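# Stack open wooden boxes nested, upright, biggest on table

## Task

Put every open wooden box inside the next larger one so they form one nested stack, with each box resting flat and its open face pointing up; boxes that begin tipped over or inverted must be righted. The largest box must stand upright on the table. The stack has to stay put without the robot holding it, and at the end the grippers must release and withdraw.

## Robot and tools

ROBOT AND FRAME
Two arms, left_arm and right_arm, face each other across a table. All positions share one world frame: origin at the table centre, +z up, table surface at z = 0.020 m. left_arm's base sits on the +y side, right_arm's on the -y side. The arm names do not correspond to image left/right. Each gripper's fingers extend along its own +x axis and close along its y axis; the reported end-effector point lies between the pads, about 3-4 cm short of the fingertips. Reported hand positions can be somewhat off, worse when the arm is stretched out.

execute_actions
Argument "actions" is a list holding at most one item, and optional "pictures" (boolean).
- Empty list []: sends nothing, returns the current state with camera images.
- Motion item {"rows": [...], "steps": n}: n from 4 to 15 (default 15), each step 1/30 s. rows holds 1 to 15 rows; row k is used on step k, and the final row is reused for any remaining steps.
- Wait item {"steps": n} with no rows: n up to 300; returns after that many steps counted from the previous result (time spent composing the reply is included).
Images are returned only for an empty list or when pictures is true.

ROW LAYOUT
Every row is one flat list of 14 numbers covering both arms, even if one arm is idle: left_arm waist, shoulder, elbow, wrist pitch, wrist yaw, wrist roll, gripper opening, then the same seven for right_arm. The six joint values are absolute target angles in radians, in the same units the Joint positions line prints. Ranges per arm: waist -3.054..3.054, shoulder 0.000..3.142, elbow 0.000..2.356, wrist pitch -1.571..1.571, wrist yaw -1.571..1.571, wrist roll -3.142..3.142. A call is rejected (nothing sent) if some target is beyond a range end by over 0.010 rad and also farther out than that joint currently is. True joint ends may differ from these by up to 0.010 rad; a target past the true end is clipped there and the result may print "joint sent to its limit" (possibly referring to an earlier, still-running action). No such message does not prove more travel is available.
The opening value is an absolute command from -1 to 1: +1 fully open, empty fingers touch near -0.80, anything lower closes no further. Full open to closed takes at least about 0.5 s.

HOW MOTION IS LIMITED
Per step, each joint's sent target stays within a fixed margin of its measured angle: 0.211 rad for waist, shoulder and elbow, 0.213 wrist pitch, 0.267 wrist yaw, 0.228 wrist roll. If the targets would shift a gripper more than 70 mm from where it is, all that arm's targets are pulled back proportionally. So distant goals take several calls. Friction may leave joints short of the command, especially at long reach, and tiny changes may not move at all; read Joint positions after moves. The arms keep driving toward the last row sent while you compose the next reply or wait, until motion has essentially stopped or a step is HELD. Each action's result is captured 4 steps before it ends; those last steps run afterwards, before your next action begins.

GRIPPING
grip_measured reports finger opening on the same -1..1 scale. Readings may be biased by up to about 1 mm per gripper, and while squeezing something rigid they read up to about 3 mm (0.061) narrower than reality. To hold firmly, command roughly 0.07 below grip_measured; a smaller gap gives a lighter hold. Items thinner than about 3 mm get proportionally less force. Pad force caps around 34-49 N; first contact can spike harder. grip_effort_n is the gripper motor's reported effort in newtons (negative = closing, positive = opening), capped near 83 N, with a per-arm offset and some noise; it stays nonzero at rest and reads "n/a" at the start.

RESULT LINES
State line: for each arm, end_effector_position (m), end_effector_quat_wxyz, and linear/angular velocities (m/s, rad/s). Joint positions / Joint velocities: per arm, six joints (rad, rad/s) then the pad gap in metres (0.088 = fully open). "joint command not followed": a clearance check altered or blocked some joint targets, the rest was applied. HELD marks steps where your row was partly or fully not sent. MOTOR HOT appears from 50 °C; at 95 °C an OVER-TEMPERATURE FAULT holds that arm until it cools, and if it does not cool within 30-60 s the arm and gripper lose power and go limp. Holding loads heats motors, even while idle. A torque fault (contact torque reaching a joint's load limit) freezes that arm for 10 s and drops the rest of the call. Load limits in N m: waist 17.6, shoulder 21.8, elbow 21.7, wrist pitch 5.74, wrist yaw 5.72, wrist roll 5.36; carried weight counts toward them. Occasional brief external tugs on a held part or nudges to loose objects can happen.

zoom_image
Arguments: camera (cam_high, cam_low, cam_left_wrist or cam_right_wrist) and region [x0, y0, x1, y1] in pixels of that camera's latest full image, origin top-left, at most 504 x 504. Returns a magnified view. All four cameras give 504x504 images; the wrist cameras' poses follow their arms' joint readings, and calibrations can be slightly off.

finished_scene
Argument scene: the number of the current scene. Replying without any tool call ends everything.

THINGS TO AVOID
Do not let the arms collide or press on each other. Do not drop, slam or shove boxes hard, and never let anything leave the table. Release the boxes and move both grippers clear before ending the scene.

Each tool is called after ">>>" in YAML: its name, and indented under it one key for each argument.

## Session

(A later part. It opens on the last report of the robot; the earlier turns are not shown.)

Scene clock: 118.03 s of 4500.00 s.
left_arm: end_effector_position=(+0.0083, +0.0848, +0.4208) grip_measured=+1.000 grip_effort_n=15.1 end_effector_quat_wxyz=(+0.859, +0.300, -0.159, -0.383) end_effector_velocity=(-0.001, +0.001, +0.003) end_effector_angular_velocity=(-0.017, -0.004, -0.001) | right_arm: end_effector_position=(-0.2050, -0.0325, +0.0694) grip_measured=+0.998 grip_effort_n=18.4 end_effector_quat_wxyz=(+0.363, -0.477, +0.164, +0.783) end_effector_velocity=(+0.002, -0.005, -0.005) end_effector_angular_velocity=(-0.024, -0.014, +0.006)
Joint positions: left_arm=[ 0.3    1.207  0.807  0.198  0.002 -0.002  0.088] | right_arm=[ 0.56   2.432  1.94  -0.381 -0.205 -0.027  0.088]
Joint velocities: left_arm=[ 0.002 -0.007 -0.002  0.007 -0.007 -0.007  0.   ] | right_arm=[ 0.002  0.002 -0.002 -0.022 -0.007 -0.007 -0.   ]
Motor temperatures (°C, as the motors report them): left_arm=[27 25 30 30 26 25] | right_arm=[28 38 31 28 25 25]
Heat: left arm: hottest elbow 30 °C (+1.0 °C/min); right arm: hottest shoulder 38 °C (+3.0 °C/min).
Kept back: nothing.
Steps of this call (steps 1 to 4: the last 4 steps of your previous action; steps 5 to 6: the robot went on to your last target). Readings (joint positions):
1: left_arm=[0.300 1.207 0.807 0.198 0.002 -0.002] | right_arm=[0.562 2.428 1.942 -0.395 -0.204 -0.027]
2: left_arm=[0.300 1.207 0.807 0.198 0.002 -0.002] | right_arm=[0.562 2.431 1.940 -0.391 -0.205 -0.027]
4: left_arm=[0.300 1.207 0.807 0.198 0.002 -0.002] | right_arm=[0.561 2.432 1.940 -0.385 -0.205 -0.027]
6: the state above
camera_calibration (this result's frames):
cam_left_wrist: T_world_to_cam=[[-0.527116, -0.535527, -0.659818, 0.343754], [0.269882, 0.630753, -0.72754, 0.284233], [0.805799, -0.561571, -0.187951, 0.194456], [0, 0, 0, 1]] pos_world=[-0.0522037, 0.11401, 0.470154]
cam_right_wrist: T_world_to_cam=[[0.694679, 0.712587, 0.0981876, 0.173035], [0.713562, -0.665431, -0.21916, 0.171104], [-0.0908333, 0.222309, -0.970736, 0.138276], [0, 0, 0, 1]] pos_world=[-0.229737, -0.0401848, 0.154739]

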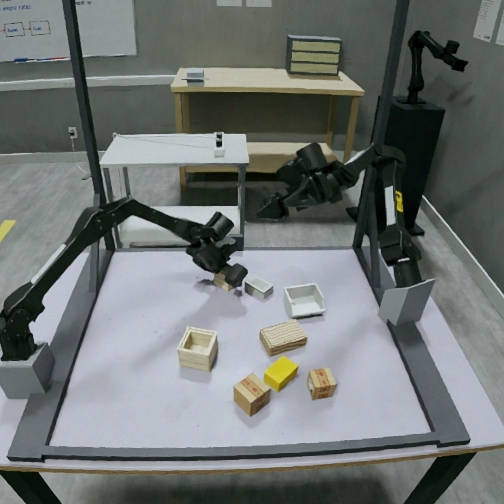

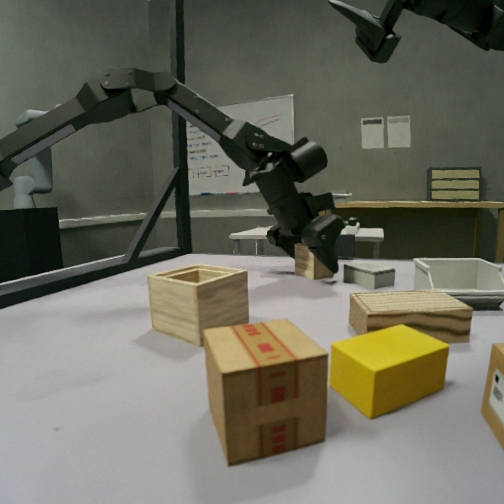

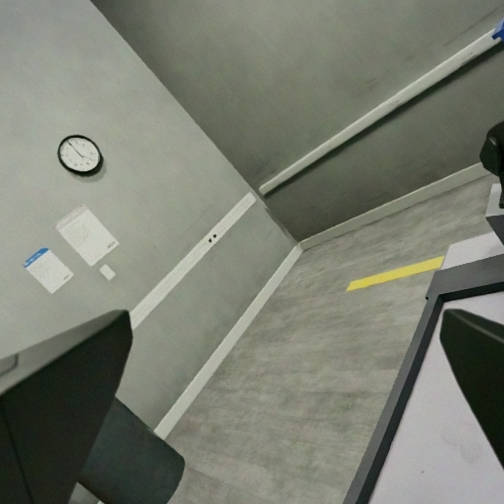

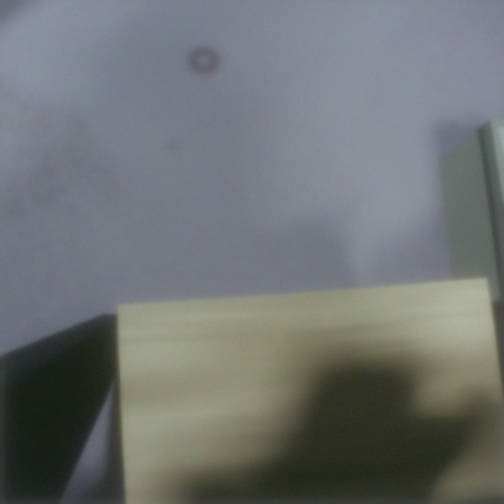

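>>> execute_actions:
  actions:
    - {"rows":[[0.3,1.2,0.8,0.2,0,0,1,0.56,2.445,1.93,-0.38,-0.2,-0.03,0.27]],"steps":15}

>>> execute_actions:
  actions:
    - {"rows":[[0.3,1.2,0.8,0.2,0,0,1,0.57,2.2,1.8,0.3,-0.1,0.1,0.27]],"steps":15}

>>> execute_actions:
  actions:
    - {"rows":[[0.3,1.2,0.8,0.2,0,0,1,0.6,2.2,1.5,1.2,0,0.26,0.27]],"steps":15}

>>> execute_actions:
  actions:
    - {"rows":[[0.3,1.2,0.8,0.2,0,0,1,0.6,2.5,1.45,1.56,0,0.26,0.27]],"steps":15}
  pictures: true

Scene clock: 119.90 s of 4500.00 s.
left_arm: end_effector_position=(+0.0083, +0.0848, +0.4208) grip_measured=+1.000 grip_effort_n=15.1 end_effector_quat_wxyz=(+0.859, +0.300, -0.159, -0.383) end_effector_velocity=(+0.000, -0.001, -0.009) end_effector_angular_velocity=(+0.026, +0.030, -0.005) | right_arm: end_effector_position=(-0.2048, -0.0323, +0.0693) grip_measured=+0.355 grip_effort_n=-83.5 end_effector_quat_wxyz=(+0.363, -0.477, +0.164, +0.783) end_effector_velocity=(+0.001, -0.006, -0.001) end_effector_angular_velocity=(-0.020, -0.011, +0.007)
Joint positions: left_arm=[ 0.3    1.207  0.807  0.198  0.002 -0.002  0.088] | right_arm=[ 0.56   2.432  1.94  -0.38  -0.204 -0.028  0.056]
Joint velocities: left_arm=[-0.007  0.002 -0.002 -0.022  0.022 -0.007  0.   ] | right_arm=[ 0.002 -0.007 -0.007 -0.022 -0.007 -0.007 -0.   ]
Motor temperatures (°C, as the motors report them): left_arm=[27 25 30 30 26 25] | right_arm=[28 38 31 28 25 25]
Heat: left arm: hottest elbow 30 °C (+1.0 °C/min); right arm: hottest shoulder 38 °C (+3.0 °C/min).
Steps of this call (steps 1 to 30: the robot went on to your last target; steps 31 to 45: nothing new was sent; steps 46 to 56: the first 11 steps of this action). Readings (joint positions):
46: left_arm=[0.300 1.207 0.807 0.198 0.002 -0.002] | right_arm=[0.560 2.432 1.940 -0.381 -0.205 -0.028]
47: left_arm=[0.300 1.207 0.807 0.198 0.002 -0.002] | right_arm=[0.560 2.432 1.940 -0.381 -0.205 -0.028]
49: left_arm=[0.300 1.207 0.807 0.198 0.002 -0.002] | right_arm=[0.560 2.432 1.940 -0.381 -0.205 -0.028]
53: left_arm=[0.300 1.207 0.807 0.198 0.002 -0.002] | right_arm=[0.560 2.432 1.940 -0.381 -0.204 -0.028]
56: the state above

Scene clock: 120.40 s of 4500.00 s.
left_arm: end_effector_position=(+0.0083, +0.0848, +0.4208) grip_measured=+1.000 grip_effort_n=15.1 end_effector_quat_wxyz=(+0.859, +0.300, -0.159, -0.383) end_effector_velocity=(+0.001, +0.001, -0.001) end_effector_angular_velocity=(-0.003, +0.007, +0.008) | right_arm: end_effector_position=(-0.2576, -0.0025, +0.2089) grip_measured=+0.355 grip_effort_n=-83.5 end_effector_quat_wxyz=(+0.426, -0.264, +0.060, +0.863) end_effector_velocity=(-0.191, +0.057, +0.475) end_effector_angular_velocity=(+1.394, +1.083, +0.361)
Joint positions: left_arm=[ 0.3    1.207  0.807  0.198  0.002 -0.002  0.088] | right_arm=[ 0.565  2.229  1.829  0.045 -0.114  0.087  0.056]
Joint velocities: left_arm=[-0.002 -0.002 -0.002 -0.007 -0.007 -0.007  0.   ] | right_arm=[ 0.012 -0.359 -0.022  1.473  0.066  0.095 -0.   ]
Motor temperatures (°C, as the motors report them): left_arm=[27 25 30 30 26 25] | right_arm=[28 39 31 28 25 25]
Heat: left arm: hottest elbow 30 °C (+1.0 °C/min); right arm: hottest shoulder 39 °C (+3.0 °C/min).
Steps of this call (steps 1 to 4: the last 4 steps of your previous action; steps 5 to 15: the first 11 steps of this action). Readings (joint positions):
5: left_arm=[0.300 1.207 0.807 0.198 0.002 -0.002] | right_arm=[0.560 2.420 1.929 -0.359 -0.196 -0.016]
6: left_arm=[0.300 1.207 0.807 0.198 0.002 -0.002] | right_arm=[0.562 2.402 1.902 -0.326 -0.177 0.005]
8: left_arm=[0.300 1.207 0.807 0.198 0.002 -0.002] | right_arm=[0.562 2.363 1.865 -0.266 -0.155 0.033]
12: left_arm=[0.300 1.207 0.807 0.198 0.002 -0.002] | right_arm=[0.563 2.278 1.837 -0.107 -0.126 0.071]
15: the state above

Scene clock: 120.90 s of 4500.00 s.
left_arm: end_effector_position=(+0.0083, +0.0848, +0.4208) grip_measured=+1.000 grip_effort_n=15.1 end_effector_quat_wxyz=(+0.859, +0.300, -0.159, -0.383) end_effector_velocity=(-0.002, -0.001, +0.003) end_effector_angular_velocity=(-0.018, -0.008, +0.003) | right_arm: end_effector_position=(-0.2608, -0.0168, +0.2266) grip_measured=+0.355 grip_effort_n=-83.5 end_effector_quat_wxyz=(+0.446, -0.057, +0.030, +0.893) end_effector_velocity=(-0.056, -0.019, +0.259) end_effector_angular_velocity=(+0.993, +0.856, +0.267)
Joint positions: left_arm=[ 0.3    1.207  0.807  0.198  0.002 -0.002  0.088] | right_arm=[ 0.6    2.208  1.514  0.737 -0.01   0.251  0.056]
Joint velocities: left_arm=[-0.007 -0.002  0.002  0.007 -0.022 -0.007  0.   ] | right_arm=[-0.002 -0.002 -0.125  1.458  0.051  0.066 -0.   ]
Motor temperatures (°C, as the motors report them): left_arm=[27 25 30 30 26 25] | right_arm=[28 39 31 28 25 25]
Heat: left arm: hottest elbow 30 °C (+1.0 °C/min); right arm: hottest shoulder 39 °C (+3.0 °C/min).
Steps of this call (steps 1 to 4: the last 4 steps of your previous action; steps 5 to 15: the first 11 steps of this action). Readings (joint positions):
5: left_arm=[0.300 1.207 0.807 0.198 0.002 -0.002] | right_arm=[0.568 2.200 1.809 0.263 -0.094 0.119]
6: left_arm=[0.300 1.207 0.807 0.198 0.002 -0.002] | right_arm=[0.572 2.190 1.767 0.319 -0.067 0.156]
8: left_arm=[0.300 1.207 0.807 0.198 0.002 -0.002] | right_arm=[0.582 2.182 1.682 0.418 -0.039 0.202]
12: left_arm=[0.300 1.207 0.807 0.198 0.002 -0.002] | right_arm=[0.597 2.200 1.548 0.595 -0.017 0.240]
15: the state above

Scene clock: 121.40 s of 4500.00 s.
left_arm: end_effector_position=(+0.0083, +0.0848, +0.4208) grip_measured=+1.000 grip_effort_n=15.1 end_effector_quat_wxyz=(+0.859, +0.300, -0.159, -0.383) end_effector_velocity=(+0.003, +0.004, -0.003) end_effector_angular_velocity=(-0.007, +0.025, +0.021) | right_arm: end_effector_position=(-0.2419, -0.0240, +0.1884) grip_measured=+0.355 grip_effort_n=-83.5 end_effector_quat_wxyz=(+0.410, +0.085, -0.036, +0.907) end_effector_velocity=(+0.091, -0.067, -0.116) end_effector_angular_velocity=(+0.442, +0.337, +0.144)
Joint positions: left_arm=[ 0.3    1.207  0.807  0.198  0.002 -0.002  0.088] | right_arm=[ 0.6    2.464  1.46   1.371 -0.006  0.257  0.056]
Joint velocities: left_arm=[ 0.002 -0.002 -0.002 -0.022 -0.007 -0.022  0.   ] | right_arm=[-0.002  0.554 -0.212  1.341 -0.007 -0.007 -0.   ]
Motor temperatures (°C, as the motors report them): left_arm=[27 25 30 30 26 25] | right_arm=[28 39 31 28 25 25]
Heat: left arm: hottest elbow 30 °C (+1.0 °C/min); right arm: hottest shoulder 39 °C (+3.0 °C/min).
Steps of this call (steps 1 to 4: the last 4 steps of your previous action; steps 5 to 15: the first 11 steps of this action). Readings (joint positions):
5: left_arm=[0.300 1.207 0.807 0.198 0.002 -0.002] | right_arm=[0.600 2.213 1.512 0.987 -0.006 0.256]
6: left_arm=[0.300 1.207 0.807 0.198 0.002 -0.002] | right_arm=[0.600 2.225 1.512 1.027 -0.006 0.256]
8: left_arm=[0.300 1.207 0.807 0.198 0.002 -0.002] | right_arm=[0.600 2.263 1.511 1.091 -0.006 0.256]
12: left_arm=[0.300 1.207 0.807 0.198 0.002 -0.002] | right_arm=[0.600 2.386 1.484 1.234 -0.006 0.257]
15: the state above
camera_calibration (this result's frames):
cam_left_wrist: T_world_to_cam=[[-0.527116, -0.535527, -0.659818, 0.343754], [0.269882, 0.630753, -0.72754, 0.284233], [0.805799, -0.561571, -0.187951, 0.194456], [0, 0, 0, 1]] pos_world=[-0.0522037, 0.11401, 0.470154]
cam_right_wrist: T_world_to_cam=[[0.74646, 0.664326, 0.0383209, 0.203638], [0.097399, -0.0521101, -0.99388, 0.240831], [-0.658263, 0.745624, -0.103603, -0.0395138], [0, 0, 0, 1]] pos_world=[-0.201475, -0.0932697, 0.22746]

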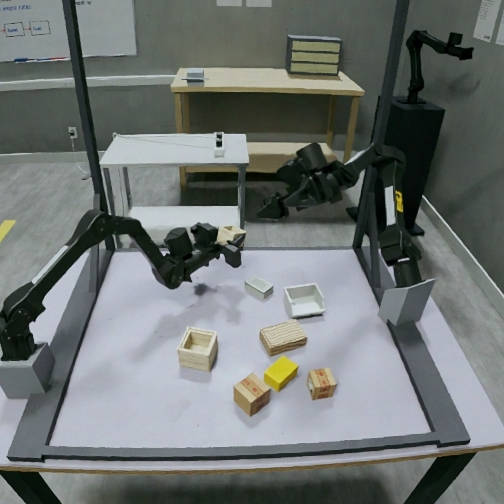

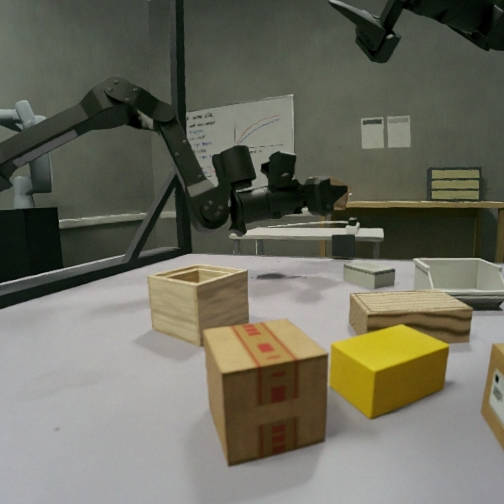

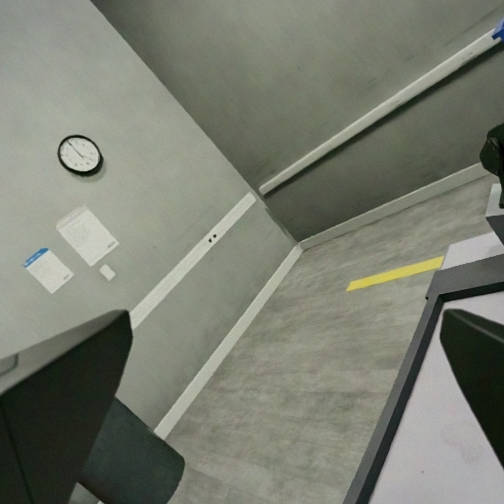

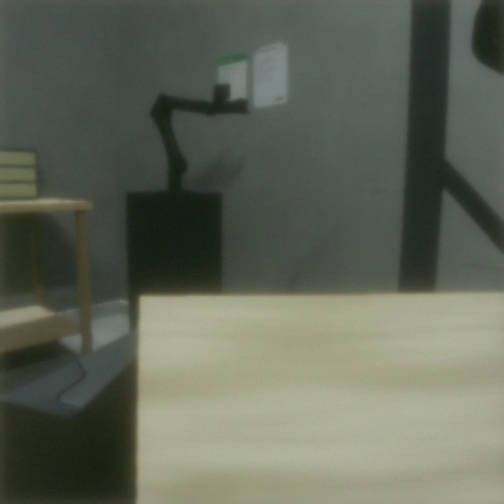

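>>> execute_actions:
  actions:
    - {"rows":[[0.3,1.2,0.8,0.2,0,0,1,0.6,2.66,1.37,1.56,0,0.26,0.27]],"steps":15}

>>> execute_actions:
  actions:
    - {"steps":6}
  pictures: true

Scene clock: 121.97 s of 4500.00 s.
left_arm: end_effector_position=(+0.0083, +0.0848, +0.4208) grip_measured=+1.000 grip_effort_n=15.1 end_effector_quat_wxyz=(+0.859, +0.300, -0.159, -0.383) end_effector_velocity=(+0.001, +0.001, -0.001) end_effector_angular_velocity=(-0.003, +0.007, +0.008) | right_arm: end_effector_position=(-0.2011, -0.0383, +0.0965) grip_measured=+0.355 grip_effort_n=-83.5 end_effector_quat_wxyz=(+0.422, +0.048, -0.017, +0.905) end_effector_velocity=(+0.048, -0.015, -0.119) end_effector_angular_velocity=(-0.209, -0.159, -0.046)
Joint positions: left_arm=[ 0.3    1.207  0.807  0.198  0.002 -0.002  0.088] | right_arm=[ 0.6    2.647  1.377  1.549 -0.005  0.258  0.056]
Joint velocities: left_arm=[-0.002 -0.002 -0.002 -0.007 -0.007 -0.007  0.   ] | right_arm=[-0.002  0.164 -0.095 -0.007 -0.022  0.007 -0.   ]
Motor temperatures (°C, as the motors report them): left_arm=[27 25 30 30 26 25] | right_arm=[28 39 31 29 25 25]
Heat: left arm: hottest elbow 30 °C (+1.0 °C/min); right arm: hottest shoulder 39 °C (+3.0 °C/min).
Steps of this call (steps 1 to 4: the last 4 steps of your previous action; steps 5 to 6: the robot went on to your last target; steps 7 to 17: the first 11 steps of this action). Readings (joint positions):
7: left_arm=[0.300 1.207 0.807 0.198 0.002 -0.002] | right_arm=[0.600 2.495 1.450 1.540 -0.005 0.258]
8: left_arm=[0.300 1.207 0.807 0.198 0.002 -0.002] | right_arm=[0.600 2.504 1.448 1.547 -0.005 0.258]
10: left_arm=[0.300 1.207 0.807 0.198 0.002 -0.002] | right_arm=[0.600 2.533 1.436 1.548 -0.005 0.258]
14: left_arm=[0.300 1.207 0.807 0.198 0.002 -0.002] | right_arm=[0.600 2.612 1.396 1.549 -0.005 0.258]
17: the state above

Scene clock: 122.17 s of 4500.00 s.
left_arm: end_effector_position=(+0.0083, +0.0848, +0.4208) grip_measured=+1.000 grip_effort_n=14.7 end_effector_quat_wxyz=(+0.859, +0.300, -0.159, -0.383) end_effector_velocity=(+0.001, +0.001, -0.001) end_effector_angular_velocity=(-0.003, +0.007, +0.008) | right_arm: end_effector_position=(-0.2001, -0.0393, +0.0958) grip_measured=+0.355 grip_effort_n=-83.5 end_effector_quat_wxyz=(+0.421, +0.050, -0.018, +0.905) end_effector_velocity=(+0.003, +0.003, +0.006) end_effector_angular_velocity=(+0.017, +0.004, -0.012)
Joint positions: left_arm=[ 0.3    1.207  0.807  0.198  0.002 -0.002  0.088] | right_arm=[ 0.6    2.651  1.374  1.561 -0.005  0.258  0.056]
Joint velocities: left_arm=[-0.002 -0.002 -0.002 -0.007 -0.007 -0.007  0.   ] | right_arm=[-0.007 -0.007 -0.002  0.007  0.007 -0.007  0.   ]
Motor temperatures (°C, as the motors report them): left_arm=[27 25 30 30 26 25] | right_arm=[28 39 31 29 25 25]
Heat: left arm: hottest elbow 30 °C (+1.0 °C/min); right arm: hottest shoulder 39 °C (+3.1 °C/min).
Kept back: nothing.
Steps of this call (steps 1 to 4: the last 4 steps of your previous action; steps 5 to 6: the robot went on to your last target). Readings (joint positions):
1: left_arm=[0.300 1.207 0.807 0.198 0.002 -0.002] | right_arm=[0.600 2.651 1.375 1.550 -0.005 0.258]
2: left_arm=[0.300 1.207 0.807 0.198 0.002 -0.002] | right_arm=[0.600 2.651 1.374 1.553 -0.005 0.258]
4: left_arm=[0.300 1.207 0.807 0.198 0.002 -0.002] | right_arm=[0.600 2.651 1.374 1.559 -0.005 0.258]
6: the state above
camera_calibration (this result's frames):
cam_left_wrist: T_world_to_cam=[[-0.527116, -0.535527, -0.659818, 0.343754], [0.269882, 0.630753, -0.72754, 0.284233], [0.805799, -0.561571, -0.187951, 0.194456], [0, 0, 0, 1]] pos_world=[-0.0522037, 0.11401, 0.470154]
cam_right_wrist: T_world_to_cam=[[0.758112, 0.651247, 0.0338226, 0.188334], [0.14396, -0.116547, -0.982696, 0.149653], [-0.636036, 0.749863, -0.182109, 0.00193534], [0, 0, 0, 1]] pos_world=[-0.163091, -0.106662, 0.141046]

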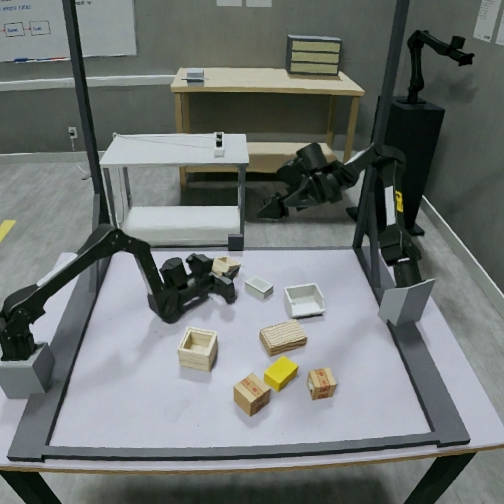

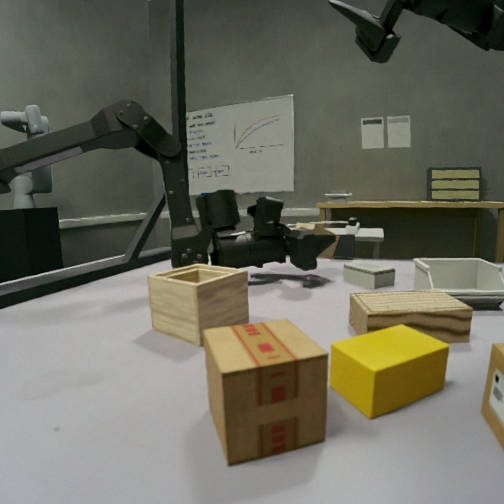

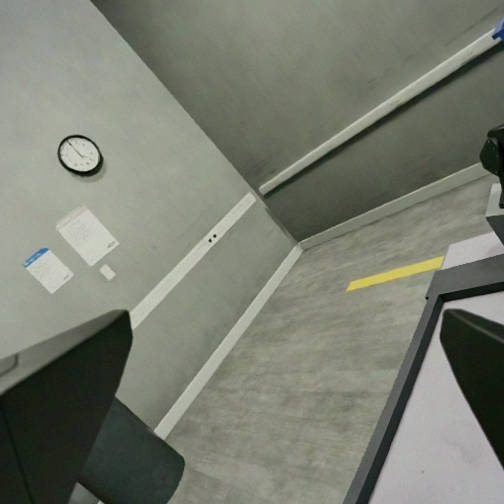

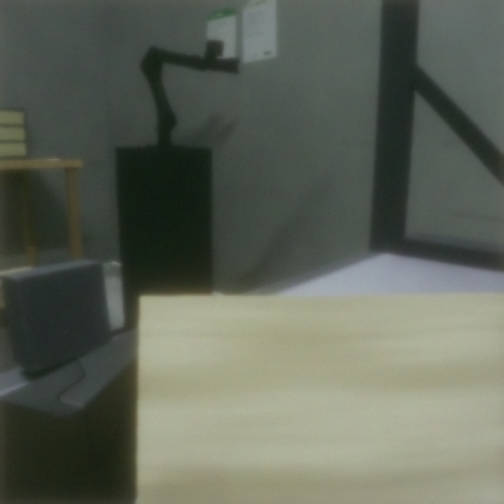

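Release slowly.

>>> execute_actions:
  actions:
    - {"rows":[[0.3,1.2,0.8,0.2,0,0,1,0.6,2.70,1.35,1.56,0,0.26,0.27]],"steps":12}

>>> execute_actions:
  actions:
    - {"rows":[[0.3,1.2,0.8,0.2,0,0,1,0.6,2.70,1.35,1.56,0,0.26,0.8]],"steps":15}

>>> execute_actions:
  actions:
    - {"rows":[[0.3,1.2,0.8,0.2,0,0,1,0.6,2.5,1.5,1.56,0,0.26,1]],"steps":15}

>>> execute_actions:
  actions:
    - {"rows":[[0.3,1.2,0.8,0.2,0,0,1,0.56,2.0,1.6,0.5,-0.2,0.1,0]],"steps":15}
  pictures: true

Scene clock: 122.60 s of 4500.00 s.
left_arm: end_effector_position=(+0.0083, +0.0848, +0.4208) grip_measured=+1.000 grip_effort_n=14.7 end_effector_quat_wxyz=(+0.859, +0.300, -0.159, -0.383) end_effector_velocity=(-0.002, -0.001, -0.000) end_effector_angular_velocity=(+0.002, -0.011, -0.004) | right_arm: end_effector_position=(-0.1961, -0.0397, +0.0887) grip_measured=+0.355 grip_effort_n=-83.5 end_effector_quat_wxyz=(+0.424, +0.044, -0.016, +0.904) end_effector_velocity=(+0.004, +0.003, -0.009) end_effector_angular_velocity=(-0.026, -0.032, -0.011)
Joint positions: left_arm=[ 0.3    1.207  0.807  0.198  0.002 -0.002  0.088] | right_arm=[ 0.598  2.664  1.369  1.564 -0.004  0.258  0.056]
Joint velocities: left_arm=[-0.007 -0.002 -0.002  0.007 -0.007  0.007  0.   ] | right_arm=[-0.007  0.002 -0.002 -0.037 -0.007 -0.007 -0.   ]
Motor temperatures (°C, as the motors report them): left_arm=[27 25 30 30 26 25] | right_arm=[28 39 31 29 25 25]
Heat: left arm: hottest elbow 30 °C (+1.0 °C/min); right arm: hottest shoulder 39 °C (+3.0 °C/min).
Steps of this call (steps 1 to 5: the robot went on to your last target; steps 6 to 13: the first 8 steps of this action). Readings (joint positions):
6: left_arm=[0.300 1.207 0.807 0.198 0.002 -0.002] | right_arm=[0.600 2.653 1.374 1.559 -0.005 0.258]
7: left_arm=[0.300 1.207 0.807 0.198 0.002 -0.002] | right_arm=[0.600 2.656 1.373 1.561 -0.005 0.258]
9: left_arm=[0.300 1.207 0.807 0.198 0.002 -0.002] | right_arm=[0.599 2.661 1.370 1.563 -0.005 0.258]
13: the state above

Scene clock: 123.10 s of 4500.00 s.
left_arm: end_effector_position=(+0.0083, +0.0848, +0.4208) grip_measured=+1.000 grip_effort_n=15.1 end_effector_quat_wxyz=(+0.859, +0.300, -0.159, -0.383) end_effector_velocity=(-0.001, -0.000, +0.001) end_effector_angular_velocity=(-0.011, -0.001, -0.001) | right_arm: end_effector_position=(-0.1956, -0.0396, +0.0885) grip_measured=+0.774 grip_effort_n=18.4 end_effector_quat_wxyz=(+0.425, +0.044, -0.015, +0.904) end_effector_velocity=(+0.004, +0.002, -0.006) end_effector_angular_velocity=(-0.014, -0.020, -0.017)
Joint positions: left_arm=[ 0.3    1.207  0.807  0.198  0.002 -0.002  0.088] | right_arm=[ 0.598  2.664  1.369  1.565 -0.003  0.258  0.077]
Joint velocities: left_arm=[-0.002 -0.002 -0.002  0.007 -0.007 -0.007  0.   ] | right_arm=[-0.002  0.002 -0.002 -0.022  0.007 -0.007  0.01 ]
Motor temperatures (°C, as the motors report them): left_arm=[27 25 30 30 26 25] | right_arm=[28 39 31 29 25 25]
Heat: left arm: hottest elbow 30 °C (+1.0 °C/min); right arm: hottest shoulder 39 °C (+3.0 °C/min).
Steps of this call (steps 1 to 4: the last 4 steps of your previous action; steps 5 to 15: the first 11 steps of this action). Readings (joint positions):
5: left_arm=[0.300 1.207 0.807 0.198 0.002 -0.002] | right_arm=[0.598 2.664 1.369 1.564 -0.004 0.258]
6: left_arm=[0.300 1.207 0.807 0.198 0.002 -0.002] | right_arm=[0.598 2.664 1.369 1.564 -0.004 0.258]
8: left_arm=[0.300 1.207 0.807 0.198 0.002 -0.002] | right_arm=[0.598 2.664 1.369 1.564 -0.003 0.258]
12: left_arm=[0.300 1.207 0.807 0.198 0.002 -0.002] | right_arm=[0.598 2.664 1.369 1.565 -0.003 0.258]
15: the state above

Scene clock: 123.60 s of 4500.00 s.
left_arm: end_effector_position=(+0.0083, +0.0848, +0.4208) grip_measured=+1.000 grip_effort_n=15.1 end_effector_quat_wxyz=(+0.859, +0.300, -0.159, -0.383) end_effector_velocity=(-0.004, -0.001, +0.001) end_effector_angular_velocity=(-0.020, +0.009, -0.009) | right_arm: end_effector_position=(-0.2376, -0.0327, +0.2021) grip_measured=+0.989 grip_effort_n=19.3 end_effector_quat_wxyz=(+0.390, +0.153, -0.069, +0.905) end_effector_velocity=(-0.085, -0.017, +0.305) end_effector_angular_velocity=(+0.493, +0.392, +0.167)
Joint positions: left_arm=[ 0.3    1.207  0.807  0.198  0.002 -0.002  0.088] | right_arm=[ 0.598  2.523  1.482  1.562 -0.003  0.258  0.087]
Joint velocities: left_arm=[-0.007 -0.007 -0.002  0.007 -0.007 -0.022  0.   ] | right_arm=[-0.002 -0.383  0.247  0.022 -0.007  0.007  0.004]
Motor temperatures (°C, as the motors report them): left_arm=[27 25 30 30 26 25] | right_arm=[28 39 31 29 25 25]
Heat: left arm: hottest elbow 30 °C (+1.0 °C/min); right arm: hottest shoulder 39 °C (+3.0 °C/min).
Steps of this call (steps 1 to 4: the last 4 steps of your previous action; steps 5 to 15: the first 11 steps of this action). Readings (joint positions):
5: left_arm=[0.300 1.207 0.807 0.198 0.002 -0.002] | right_arm=[0.598 2.657 1.373 1.564 -0.003 0.258]
6: left_arm=[0.300 1.207 0.807 0.198 0.002 -0.002] | right_arm=[0.598 2.653 1.380 1.559 -0.003 0.258]
8: left_arm=[0.300 1.207 0.807 0.198 0.002 -0.002] | right_arm=[0.598 2.636 1.398 1.556 -0.003 0.258]
12: left_arm=[0.300 1.207 0.807 0.198 0.002 -0.002] | right_arm=[0.598 2.570 1.448 1.557 -0.003 0.258]
15: the state above

Scene clock: 124.10 s of 4500.00 s.
left_arm: end_effector_position=(+0.0083, +0.0848, +0.4208) grip_measured=+1.000 grip_effort_n=15.1 end_effector_quat_wxyz=(+0.859, +0.300, -0.159, -0.383) end_effector_velocity=(+0.002, +0.001, -0.003) end_effector_angular_velocity=(-0.010, +0.021, +0.011) | right_arm: end_effector_position=(-0.2800, -0.0401, +0.3305) grip_measured=+0.054 grip_effort_n=-13.3 end_effector_quat_wxyz=(+0.339, +0.122, -0.146, +0.921) end_effector_velocity=(-0.071, -0.084, +0.425) end_effector_angular_velocity=(+0.216, -0.121, +0.074)
Joint positions: left_arm=[ 0.3    1.207  0.807  0.198  0.002 -0.002  0.088] | right_arm=[ 0.568  2.239  1.568  1.228 -0.159  0.13   0.042]
Joint velocities: left_arm=[-0.002  0.002 -0.002 -0.007 -0.007 -0.022  0.   ] | right_arm=[-0.046 -0.974  0.134 -1.018 -0.168 -0.168 -0.026]
Motor temperatures (°C, as the motors report them): left_arm=[27 25 30 30 26 25] | right_arm=[28 39 31 29 25 25]
Heat: left arm: hottest elbow 30 °C (+1.0 °C/min); right arm: hottest shoulder 39 °C (+3.0 °C/min).
Steps of this call (steps 1 to 4: the last 4 steps of your previous action; steps 5 to 15: the first 11 steps of this action). Readings (joint positions):
5: left_arm=[0.300 1.207 0.807 0.198 0.002 -0.002] | right_arm=[0.597 2.490 1.500 1.551 -0.014 0.247]
6: left_arm=[0.300 1.207 0.807 0.198 0.002 -0.002] | right_arm=[0.594 2.478 1.502 1.504 -0.041 0.226]
8: left_arm=[0.300 1.207 0.807 0.198 0.002 -0.002] | right_arm=[0.587 2.445 1.513 1.448 -0.082 0.193]
12: left_arm=[0.300 1.207 0.807 0.198 0.002 -0.002] | right_arm=[0.574 2.335 1.549 1.327 -0.135 0.150]
15: the state above
camera_calibration (this result's frames):
cam_left_wrist: T_world_to_cam=[[-0.527116, -0.535527, -0.659818, 0.343754], [0.269882, 0.630753, -0.72754, 0.284233], [0.805799, -0.561571, -0.187951, 0.194456], [0, 0, 0, 1]] pos_world=[-0.0522037, 0.11401, 0.470154]
cam_right_wrist: T_world_to_cam=[[0.654565, 0.720366, 0.229387, 0.15065], [0.118226, 0.20215, -0.972192, 0.393809], [-0.746704, 0.663482, 0.0471546, -0.115726], [0, 0, 0, 1]] pos_world=[-0.231581, -0.111349, 0.353758]

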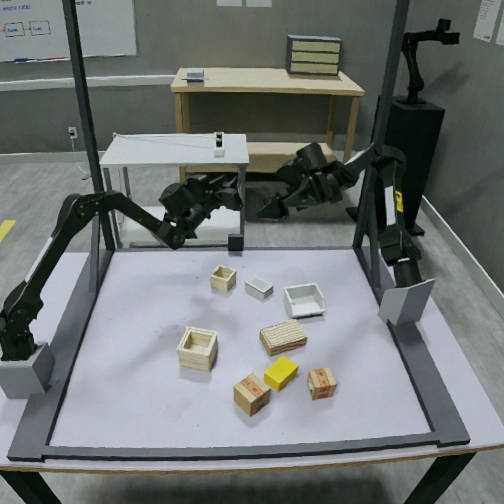

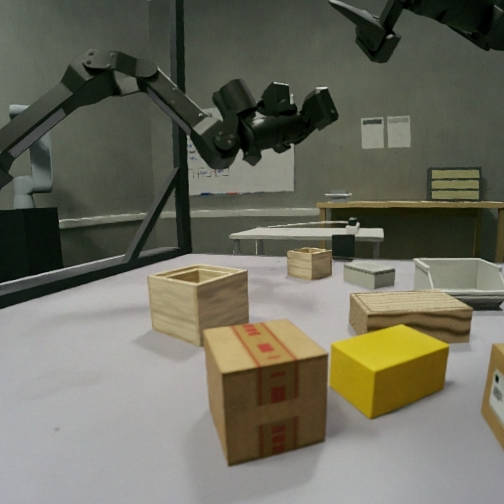

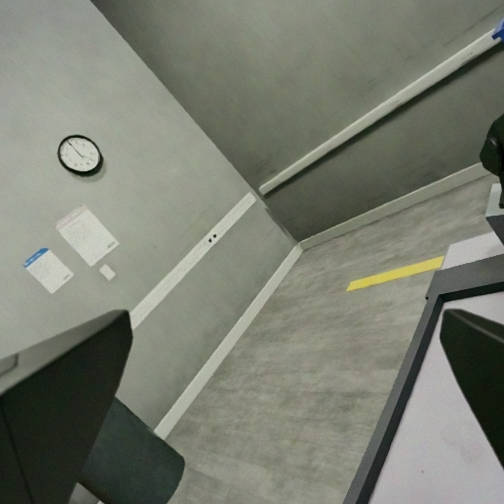

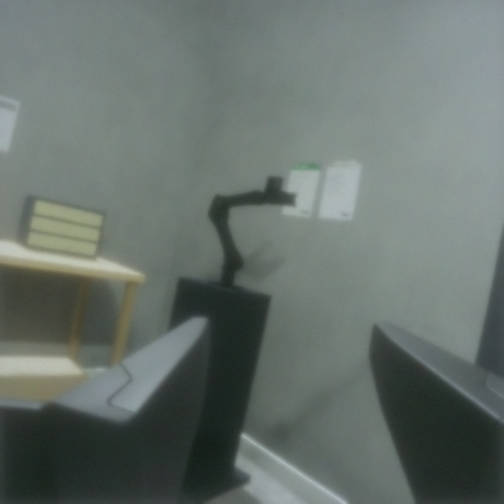

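>>> execute_actions:
  actions:
    - {"rows":[[0.3,1.2,0.8,0.2,0,0,1,0.56,2.2,1.85,-0.45,-0.2,0.0,-0.2]],"steps":15}

>>> execute_actions:
  actions:
    - {"steps":30}
  pictures: true

Scene clock: 124.73 s of 4500.00 s.
left_arm: end_effector_position=(+0.0083, +0.0848, +0.4208) grip_measured=+1.000 grip_effort_n=15.1 end_effector_quat_wxyz=(+0.859, +0.300, -0.159, -0.383) end_effector_velocity=(+0.001, +0.003, -0.006) end_effector_angular_velocity=(+0.008, +0.016, +0.014) | right_arm: end_effector_position=(-0.2931, -0.0064, +0.2887) grip_measured=-0.188 grip_effort_n=-15.1 end_effector_quat_wxyz=(+0.372, -0.143, -0.054, +0.915) end_effector_velocity=(+0.094, +0.015, -0.314) end_effector_angular_velocity=(-1.093, -0.873, -0.350)
Joint positions: left_arm=[ 0.3    1.207  0.807  0.198  0.002 -0.002  0.088] | right_arm=[ 0.562  2.185  1.819  0.346 -0.194  0.007  0.03 ]
Joint velocities: left_arm=[-0.007 -0.007 -0.007 -0.022 -0.007 -0.007  0.   ] | right_arm=[-0.007  0.081  0.071 -1.443 -0.007 -0.066 -0.004]
Motor temperatures (°C, as the motors report them): left_arm=[27 25 30 30 26 25] | right_arm=[29 39 31 29 25 25]
Heat: left arm: hottest elbow 30 °C (+1.0 °C/min); right arm: hottest shoulder 39 °C (+2.0 °C/min).
Steps of this call (steps 1 to 4: the last 4 steps of your previous action; steps 5 to 8: the robot went on to your last target; steps 9 to 19: the first 11 steps of this action). Readings (joint positions):
9: left_arm=[0.300 1.207 0.807 0.198 0.002 -0.002] | right_arm=[0.563 2.017 1.623 0.838 -0.193 0.092]
10: left_arm=[0.300 1.207 0.807 0.198 0.002 -0.002] | right_arm=[0.562 2.043 1.677 0.798 -0.194 0.069]
12: left_arm=[0.300 1.207 0.807 0.198 0.002 -0.002] | right_arm=[0.562 2.099 1.764 0.698 -0.194 0.040]
16: left_arm=[0.300 1.207 0.807 0.198 0.002 -0.002] | right_arm=[0.562 2.166 1.811 0.497 -0.194 0.014]
19: the state above

Scene clock: 125.73 s of 4500.00 s.
left_arm: end_effector_position=(+0.0083, +0.0848, +0.4208) grip_measured=+1.000 grip_effort_n=15.1 end_effector_quat_wxyz=(+0.859, +0.300, -0.159, -0.383) end_effector_velocity=(-0.000, +0.000, +0.000) end_effector_angular_velocity=(-0.006, +0.004, +0.005) | right_arm: end_effector_position=(-0.2159, -0.0563, +0.1604) grip_measured=-0.197 grip_effort_n=-15.1 end_effector_quat_wxyz=(+0.376, -0.445, +0.152, +0.798) end_effector_velocity=(+0.009, -0.003, -0.002) end_effector_angular_velocity=(-0.020, -0.028, -0.014)
Joint positions: left_arm=[ 0.3    1.207  0.807  0.198  0.002 -0.002  0.088] | right_arm=[ 0.562  2.188  1.841 -0.446 -0.195  0.002  0.029]
Joint velocities: left_arm=[-0.002 -0.002  0.002 -0.007 -0.007 -0.007  0.   ] | right_arm=[-0.007 -0.007 -0.007 -0.037  0.007 -0.007 -0.   ]
Motor temperatures (°C, as the motors report them): left_arm=[27 25 30 30 26 25] | right_arm=[29 40 32 29 25 25]
Heat: left arm: hottest elbow 30 °C (+1.0 °C/min); right arm: hottest shoulder 40 °C (+3.0 °C/min).
Kept back: nothing.
Steps of this call (steps 1 to 4: the last 4 steps of your previous action; steps 5 to 30: the robot went on to your last target). Readings (joint positions):
1: left_arm=[0.300 1.207 0.807 0.198 0.002 -0.002] | right_arm=[0.562 2.187 1.821 0.297 -0.194 0.006]
2: left_arm=[0.300 1.207 0.807 0.198 0.002 -0.002] | right_arm=[0.562 2.187 1.824 0.248 -0.194 0.005]
4: left_arm=[0.300 1.207 0.807 0.198 0.002 -0.002] | right_arm=[0.562 2.187 1.832 0.152 -0.195 0.004]
8: left_arm=[0.300 1.207 0.807 0.198 0.002 -0.002] | right_arm=[0.562 2.187 1.841 -0.042 -0.195 0.003]
30: the state above
camera_calibration (this result's frames):
cam_left_wrist: T_world_to_cam=[[-0.527116, -0.535527, -0.659818, 0.343754], [0.269882, 0.630753, -0.72754, 0.284233], [0.805799, -0.561571, -0.187951, 0.194456], [0, 0, 0, 1]] pos_world=[-0.0522037, 0.11401, 0.470154]
cam_right_wrist: T_world_to_cam=[[0.706495, 0.70014, 0.103288, 0.189641], [0.693912, -0.65661, -0.29555, 0.191547], [-0.139107, 0.280477, -0.949727, 0.220415], [0, 0, 0, 1]] pos_world=[-0.236236, -0.0688248, 0.246359]

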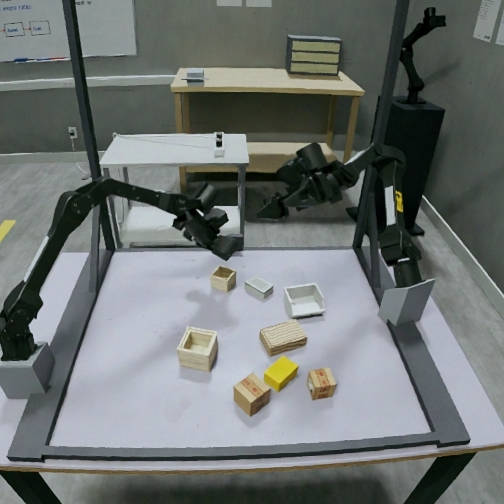

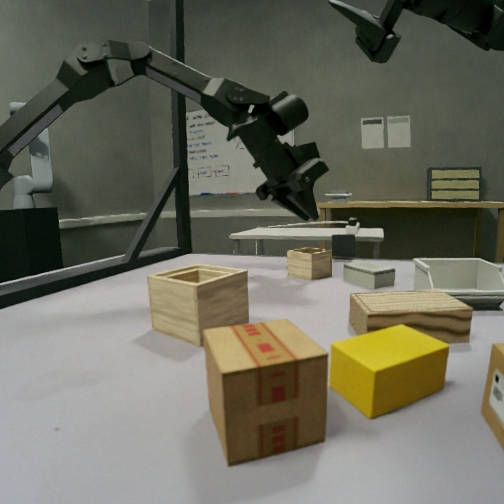

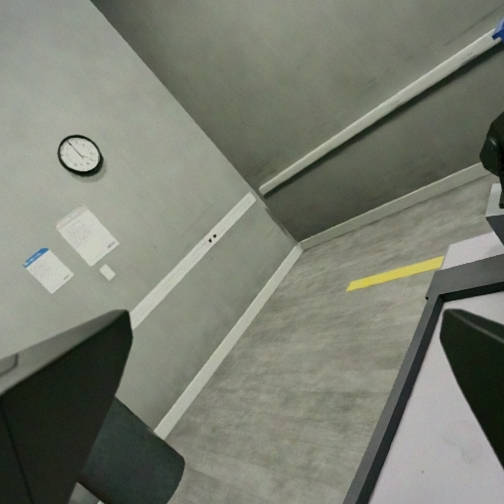

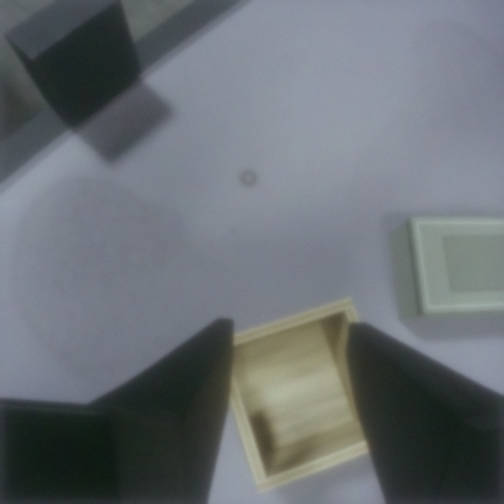

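>>> execute_actions:
  actions:
    - {"rows":[[0.3,1.2,0.8,0.2,0,0,1,0.606,2.22,1.79,-0.46,-0.2,-0.25,-0.2]],"steps":15}

>>> execute_actions:
  actions:
    - {"steps":6}
  pictures: true

Scene clock: 126.70 s of 4500.00 s.
left_arm: end_effector_position=(+0.0083, +0.0848, +0.4208) grip_measured=+1.000 grip_effort_n=15.1 end_effector_quat_wxyz=(+0.859, +0.300, -0.159, -0.383) end_effector_velocity=(+0.001, -0.000, -0.000) end_effector_angular_velocity=(-0.008, +0.002, +0.002) | right_arm: end_effector_position=(-0.2227, -0.0797, +0.1302) grip_measured=-0.197 grip_effort_n=-15.1 end_effector_quat_wxyz=(+0.294, -0.514, +0.070, +0.803) end_effector_velocity=(+0.011, -0.004, -0.010) end_effector_angular_velocity=(-0.009, -0.062, +0.068)
Joint positions: left_arm=[ 0.3    1.207  0.807  0.198  0.002 -0.002  0.088] | right_arm=[ 0.608  2.206  1.803 -0.458 -0.196 -0.237  0.029]
Joint velocities: left_arm=[-0.002  0.002 -0.002  0.007 -0.007 -0.007  0.   ] | right_arm=[-0.007  0.002 -0.022 -0.022 -0.007 -0.095 -0.   ]
Motor temperatures (°C, as the motors report them): left_arm=[27 25 30 30 26 25] | right_arm=[29 40 32 29 25 25]
Heat: left arm: hottest elbow 30 °C (+1.0 °C/min); right arm: hottest shoulder 40 °C (+3.0 °C/min).
Steps of this call (steps 1 to 15: the robot went on to your last target; steps 16 to 18: nothing new was sent; steps 19 to 29: the first 11 steps of this action). Readings (joint positions):
19: left_arm=[0.300 1.207 0.807 0.198 0.002 -0.002] | right_arm=[0.562 2.189 1.840 -0.448 -0.195 -0.032]
20: left_arm=[0.300 1.207 0.807 0.198 0.002 -0.002] | right_arm=[0.565 2.189 1.836 -0.448 -0.195 -0.086]
22: left_arm=[0.300 1.207 0.807 0.198 0.002 -0.002] | right_arm=[0.578 2.191 1.826 -0.452 -0.195 -0.159]
26: left_arm=[0.300 1.207 0.807 0.198 0.002 -0.002] | right_arm=[0.604 2.202 1.809 -0.457 -0.196 -0.221]
29: the state above

Scene clock: 126.90 s of 4500.00 s.
left_arm: end_effector_position=(+0.0083, +0.0848, +0.4208) grip_measured=+1.000 grip_effort_n=15.1 end_effector_quat_wxyz=(+0.859, +0.300, -0.159, -0.383) end_effector_velocity=(-0.002, +0.001, +0.002) end_effector_angular_velocity=(-0.008, +0.002, +0.002) | right_arm: end_effector_position=(-0.2223, -0.0795, +0.1302) grip_measured=-0.197 grip_effort_n=-15.6 end_effector_quat_wxyz=(+0.292, -0.515, +0.066, +0.803) end_effector_velocity=(-0.002, +0.003, +0.004) end_effector_angular_velocity=(+0.007, +0.024, +0.016)
Joint positions: left_arm=[ 0.3    1.207  0.807  0.198  0.002 -0.002  0.088] | right_arm=[ 0.607  2.206  1.803 -0.458 -0.196 -0.246  0.029]
Joint velocities: left_arm=[-0.002 -0.007  0.002 -0.007 -0.007 -0.007  0.   ] | right_arm=[-0.007 -0.002 -0.002  0.022 -0.022 -0.007 -0.   ]
Motor temperatures (°C, as the motors report them): left_arm=[27 25 30 30 26 25] | right_arm=[29 40 32 29 25 25]
Heat: left arm: hottest elbow 30 °C (+1.0 °C/min); right arm: hottest shoulder 40 °C (+3.0 °C/min).
Kept back: nothing.
Steps of this call (steps 1 to 4: the last 4 steps of your previous action; steps 5 to 6: the robot went on to your last target). Readings (joint positions):
1: left_arm=[0.300 1.207 0.807 0.198 0.002 -0.002] | right_arm=[0.607 2.206 1.803 -0.458 -0.196 -0.240]
2: left_arm=[0.300 1.207 0.807 0.198 0.002 -0.002] | right_arm=[0.607 2.206 1.803 -0.458 -0.196 -0.241]
4: left_arm=[0.300 1.207 0.807 0.198 0.002 -0.002] | right_arm=[0.607 2.206 1.803 -0.458 -0.196 -0.244]
6: the state above
camera_calibration (this result's frames):
cam_left_wrist: T_world_to_cam=[[-0.527116, -0.535527, -0.659818, 0.343754], [0.269882, 0.630753, -0.72754, 0.284233], [0.805799, -0.561571, -0.187951, 0.194456], [0, 0, 0, 1]] pos_world=[-0.0522037, 0.11401, 0.470154]
cam_right_wrist: T_world_to_cam=[[0.500047, 0.842349, 0.200999, 0.166244], [0.863732, -0.468337, -0.186086, 0.210238], [-0.0626146, 0.266661, -0.961754, 0.214749], [0, 0, 0, 1]] pos_world=[-0.251273, -0.0988389, 0.212243]

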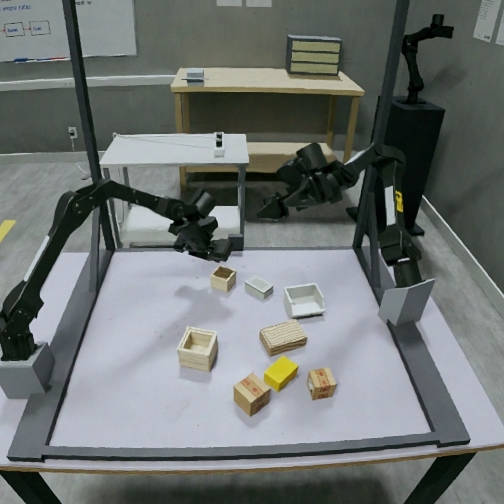

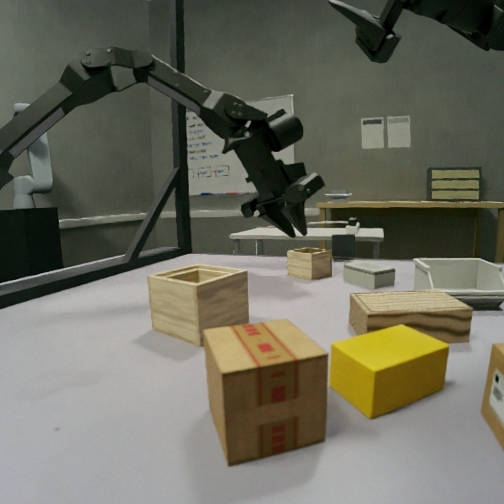

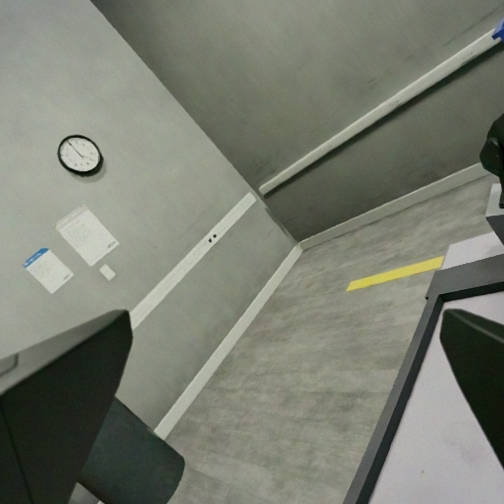

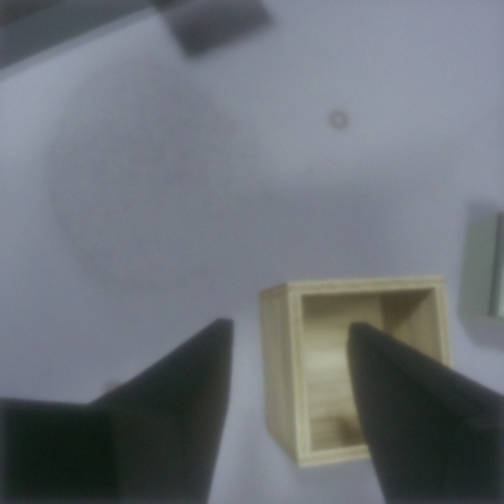

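>>> execute_actions:
  actions:
    - {"rows":[[0.3,1.2,0.8,0.2,0,0,1,0.607,2.27,1.80,-0.42,-0.2,-0.25,-0.2]],"steps":15}

>>> execute_actions:
  actions:
    - {"steps":6}
  pictures: true

Scene clock: 127.47 s of 4500.00 s.
left_arm: end_effector_position=(+0.0083, +0.0848, +0.4208) grip_measured=+1.000 grip_effort_n=15.1 end_effector_quat_wxyz=(+0.859, +0.300, -0.159, -0.383) end_effector_velocity=(-0.002, +0.000, +0.002) end_effector_angular_velocity=(+0.005, -0.025, -0.003) | right_arm: end_effector_position=(-0.2188, -0.0749, +0.1080) grip_measured=-0.197 grip_effort_n=-15.1 end_effector_quat_wxyz=(+0.290, -0.521, +0.070, +0.800) end_effector_velocity=(-0.008, +0.001, +0.004) end_effector_angular_velocity=(+0.019, +0.027, +0.041)
Joint positions: left_arm=[ 0.3    1.207  0.807  0.198  0.002 -0.002  0.088] | right_arm=[ 0.607  2.255  1.803 -0.424 -0.196 -0.248  0.029]
Joint velocities: left_arm=[-0.002 -0.007 -0.002  0.007 -0.007  0.022  0.   ] | right_arm=[ 0.002 -0.002 -0.002  0.037 -0.022 -0.022 -0.   ]
Motor temperatures (°C, as the motors report them): left_arm=[27 25 30 30 26 25] | right_arm=[29 40 32 29 25 25]
Heat: left arm: hottest elbow 30 °C (+1.0 °C/min); right arm: hottest shoulder 40 °C (+4.0 °C/min).
Steps of this call (steps 1 to 6: the robot went on to your last target; steps 7 to 17: the first 11 steps of this action). Readings (joint positions):
7: left_arm=[0.300 1.207 0.807 0.198 0.002 -0.002] | right_arm=[0.607 2.210 1.803 -0.457 -0.196 -0.248]
8: left_arm=[0.300 1.207 0.807 0.198 0.002 -0.002] | right_arm=[0.607 2.216 1.803 -0.444 -0.196 -0.248]
10: left_arm=[0.300 1.207 0.807 0.198 0.002 -0.002] | right_arm=[0.607 2.229 1.803 -0.434 -0.196 -0.248]
14: left_arm=[0.300 1.207 0.807 0.198 0.002 -0.002] | right_arm=[0.607 2.252 1.803 -0.428 -0.196 -0.248]
17: the state above

Scene clock: 127.67 s of 4500.00 s.
left_arm: end_effector_position=(+0.0083, +0.0848, +0.4208) grip_measured=+1.000 grip_effort_n=15.1 end_effector_quat_wxyz=(+0.859, +0.300, -0.159, -0.383) end_effector_velocity=(-0.000, +0.000, +0.000) end_effector_angular_velocity=(-0.015, +0.016, +0.004) | right_arm: end_effector_position=(-0.2192, -0.0745, +0.1083) grip_measured=-0.197 grip_effort_n=-14.7 end_effector_quat_wxyz=(+0.290, -0.520, +0.069, +0.801) end_effector_velocity=(-0.001, -0.005, -0.002) end_effector_angular_velocity=(-0.022, +0.003, +0.016)
Joint positions: left_arm=[ 0.3    1.207  0.807  0.198  0.002 -0.002  0.088] | right_arm=[ 0.607  2.255  1.803 -0.421 -0.196 -0.248  0.029]
Joint velocities: left_arm=[-0.002 -0.002  0.002 -0.007 -0.007 -0.022  0.   ] | right_arm=[ 0.002 -0.002 -0.007 -0.007 -0.022 -0.007 -0.   ]
Motor temperatures (°C, as the motors report them): left_arm=[27 25 30 30 26 25] | right_arm=[29 40 32 29 25 25]
Heat: left arm: hottest elbow 30 °C (+1.0 °C/min); right arm: hottest shoulder 40 °C (+4.0 °C/min).
Kept back: nothing.
Steps of this call (steps 1 to 4: the last 4 steps of your previous action; steps 5 to 6: the robot went on to your last target). Readings (joint positions):
1: left_arm=[0.300 1.207 0.807 0.198 0.002 -0.002] | right_arm=[0.607 2.255 1.803 -0.423 -0.196 -0.248]
2: left_arm=[0.300 1.207 0.807 0.198 0.002 -0.002] | right_arm=[0.607 2.255 1.803 -0.421 -0.196 -0.248]
4: left_arm=[0.300 1.207 0.807 0.198 0.002 -0.002] | right_arm=[0.607 2.255 1.803 -0.421 -0.196 -0.248]
6: the state above
camera_calibration (this result's frames):
cam_left_wrist: T_world_to_cam=[[-0.527116, -0.535527, -0.659818, 0.343754], [0.269882, 0.630753, -0.72754, 0.284233], [0.805799, -0.561571, -0.187951, 0.194456], [0, 0, 0, 1]] pos_world=[-0.0522037, 0.11401, 0.470154]
cam_right_wrist: T_world_to_cam=[[0.499219, 0.843568, 0.197923, 0.165144], [0.864769, -0.470733, -0.174886, 0.204752], [-0.0543589, 0.258464, -0.96449, 0.19405], [0, 0, 0, 1]] pos_world=[-0.248958, -0.0930817, 0.190281]

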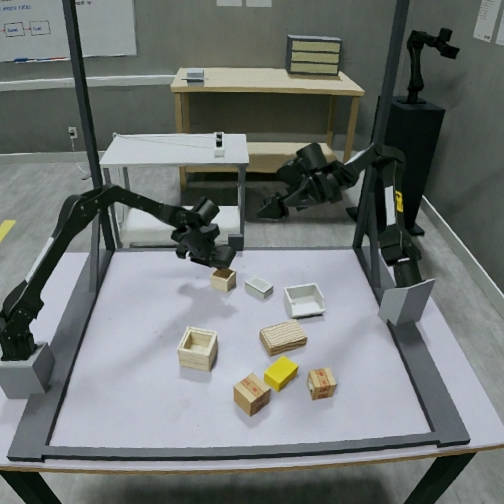

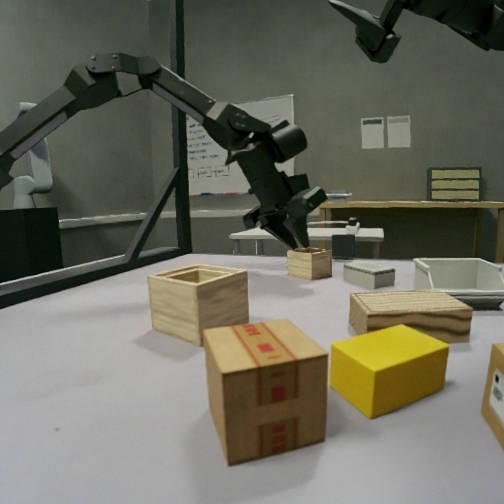

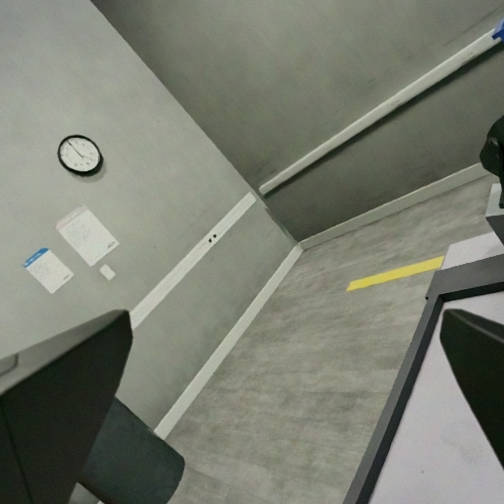

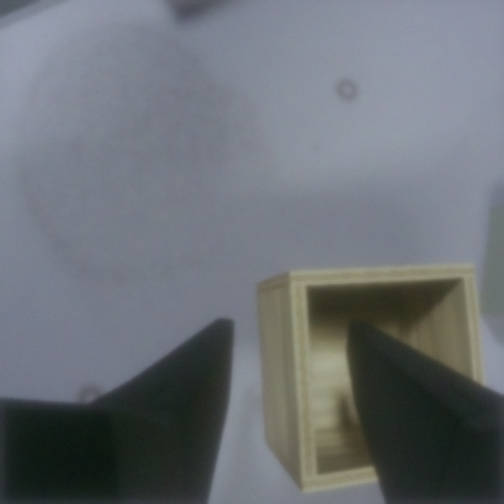

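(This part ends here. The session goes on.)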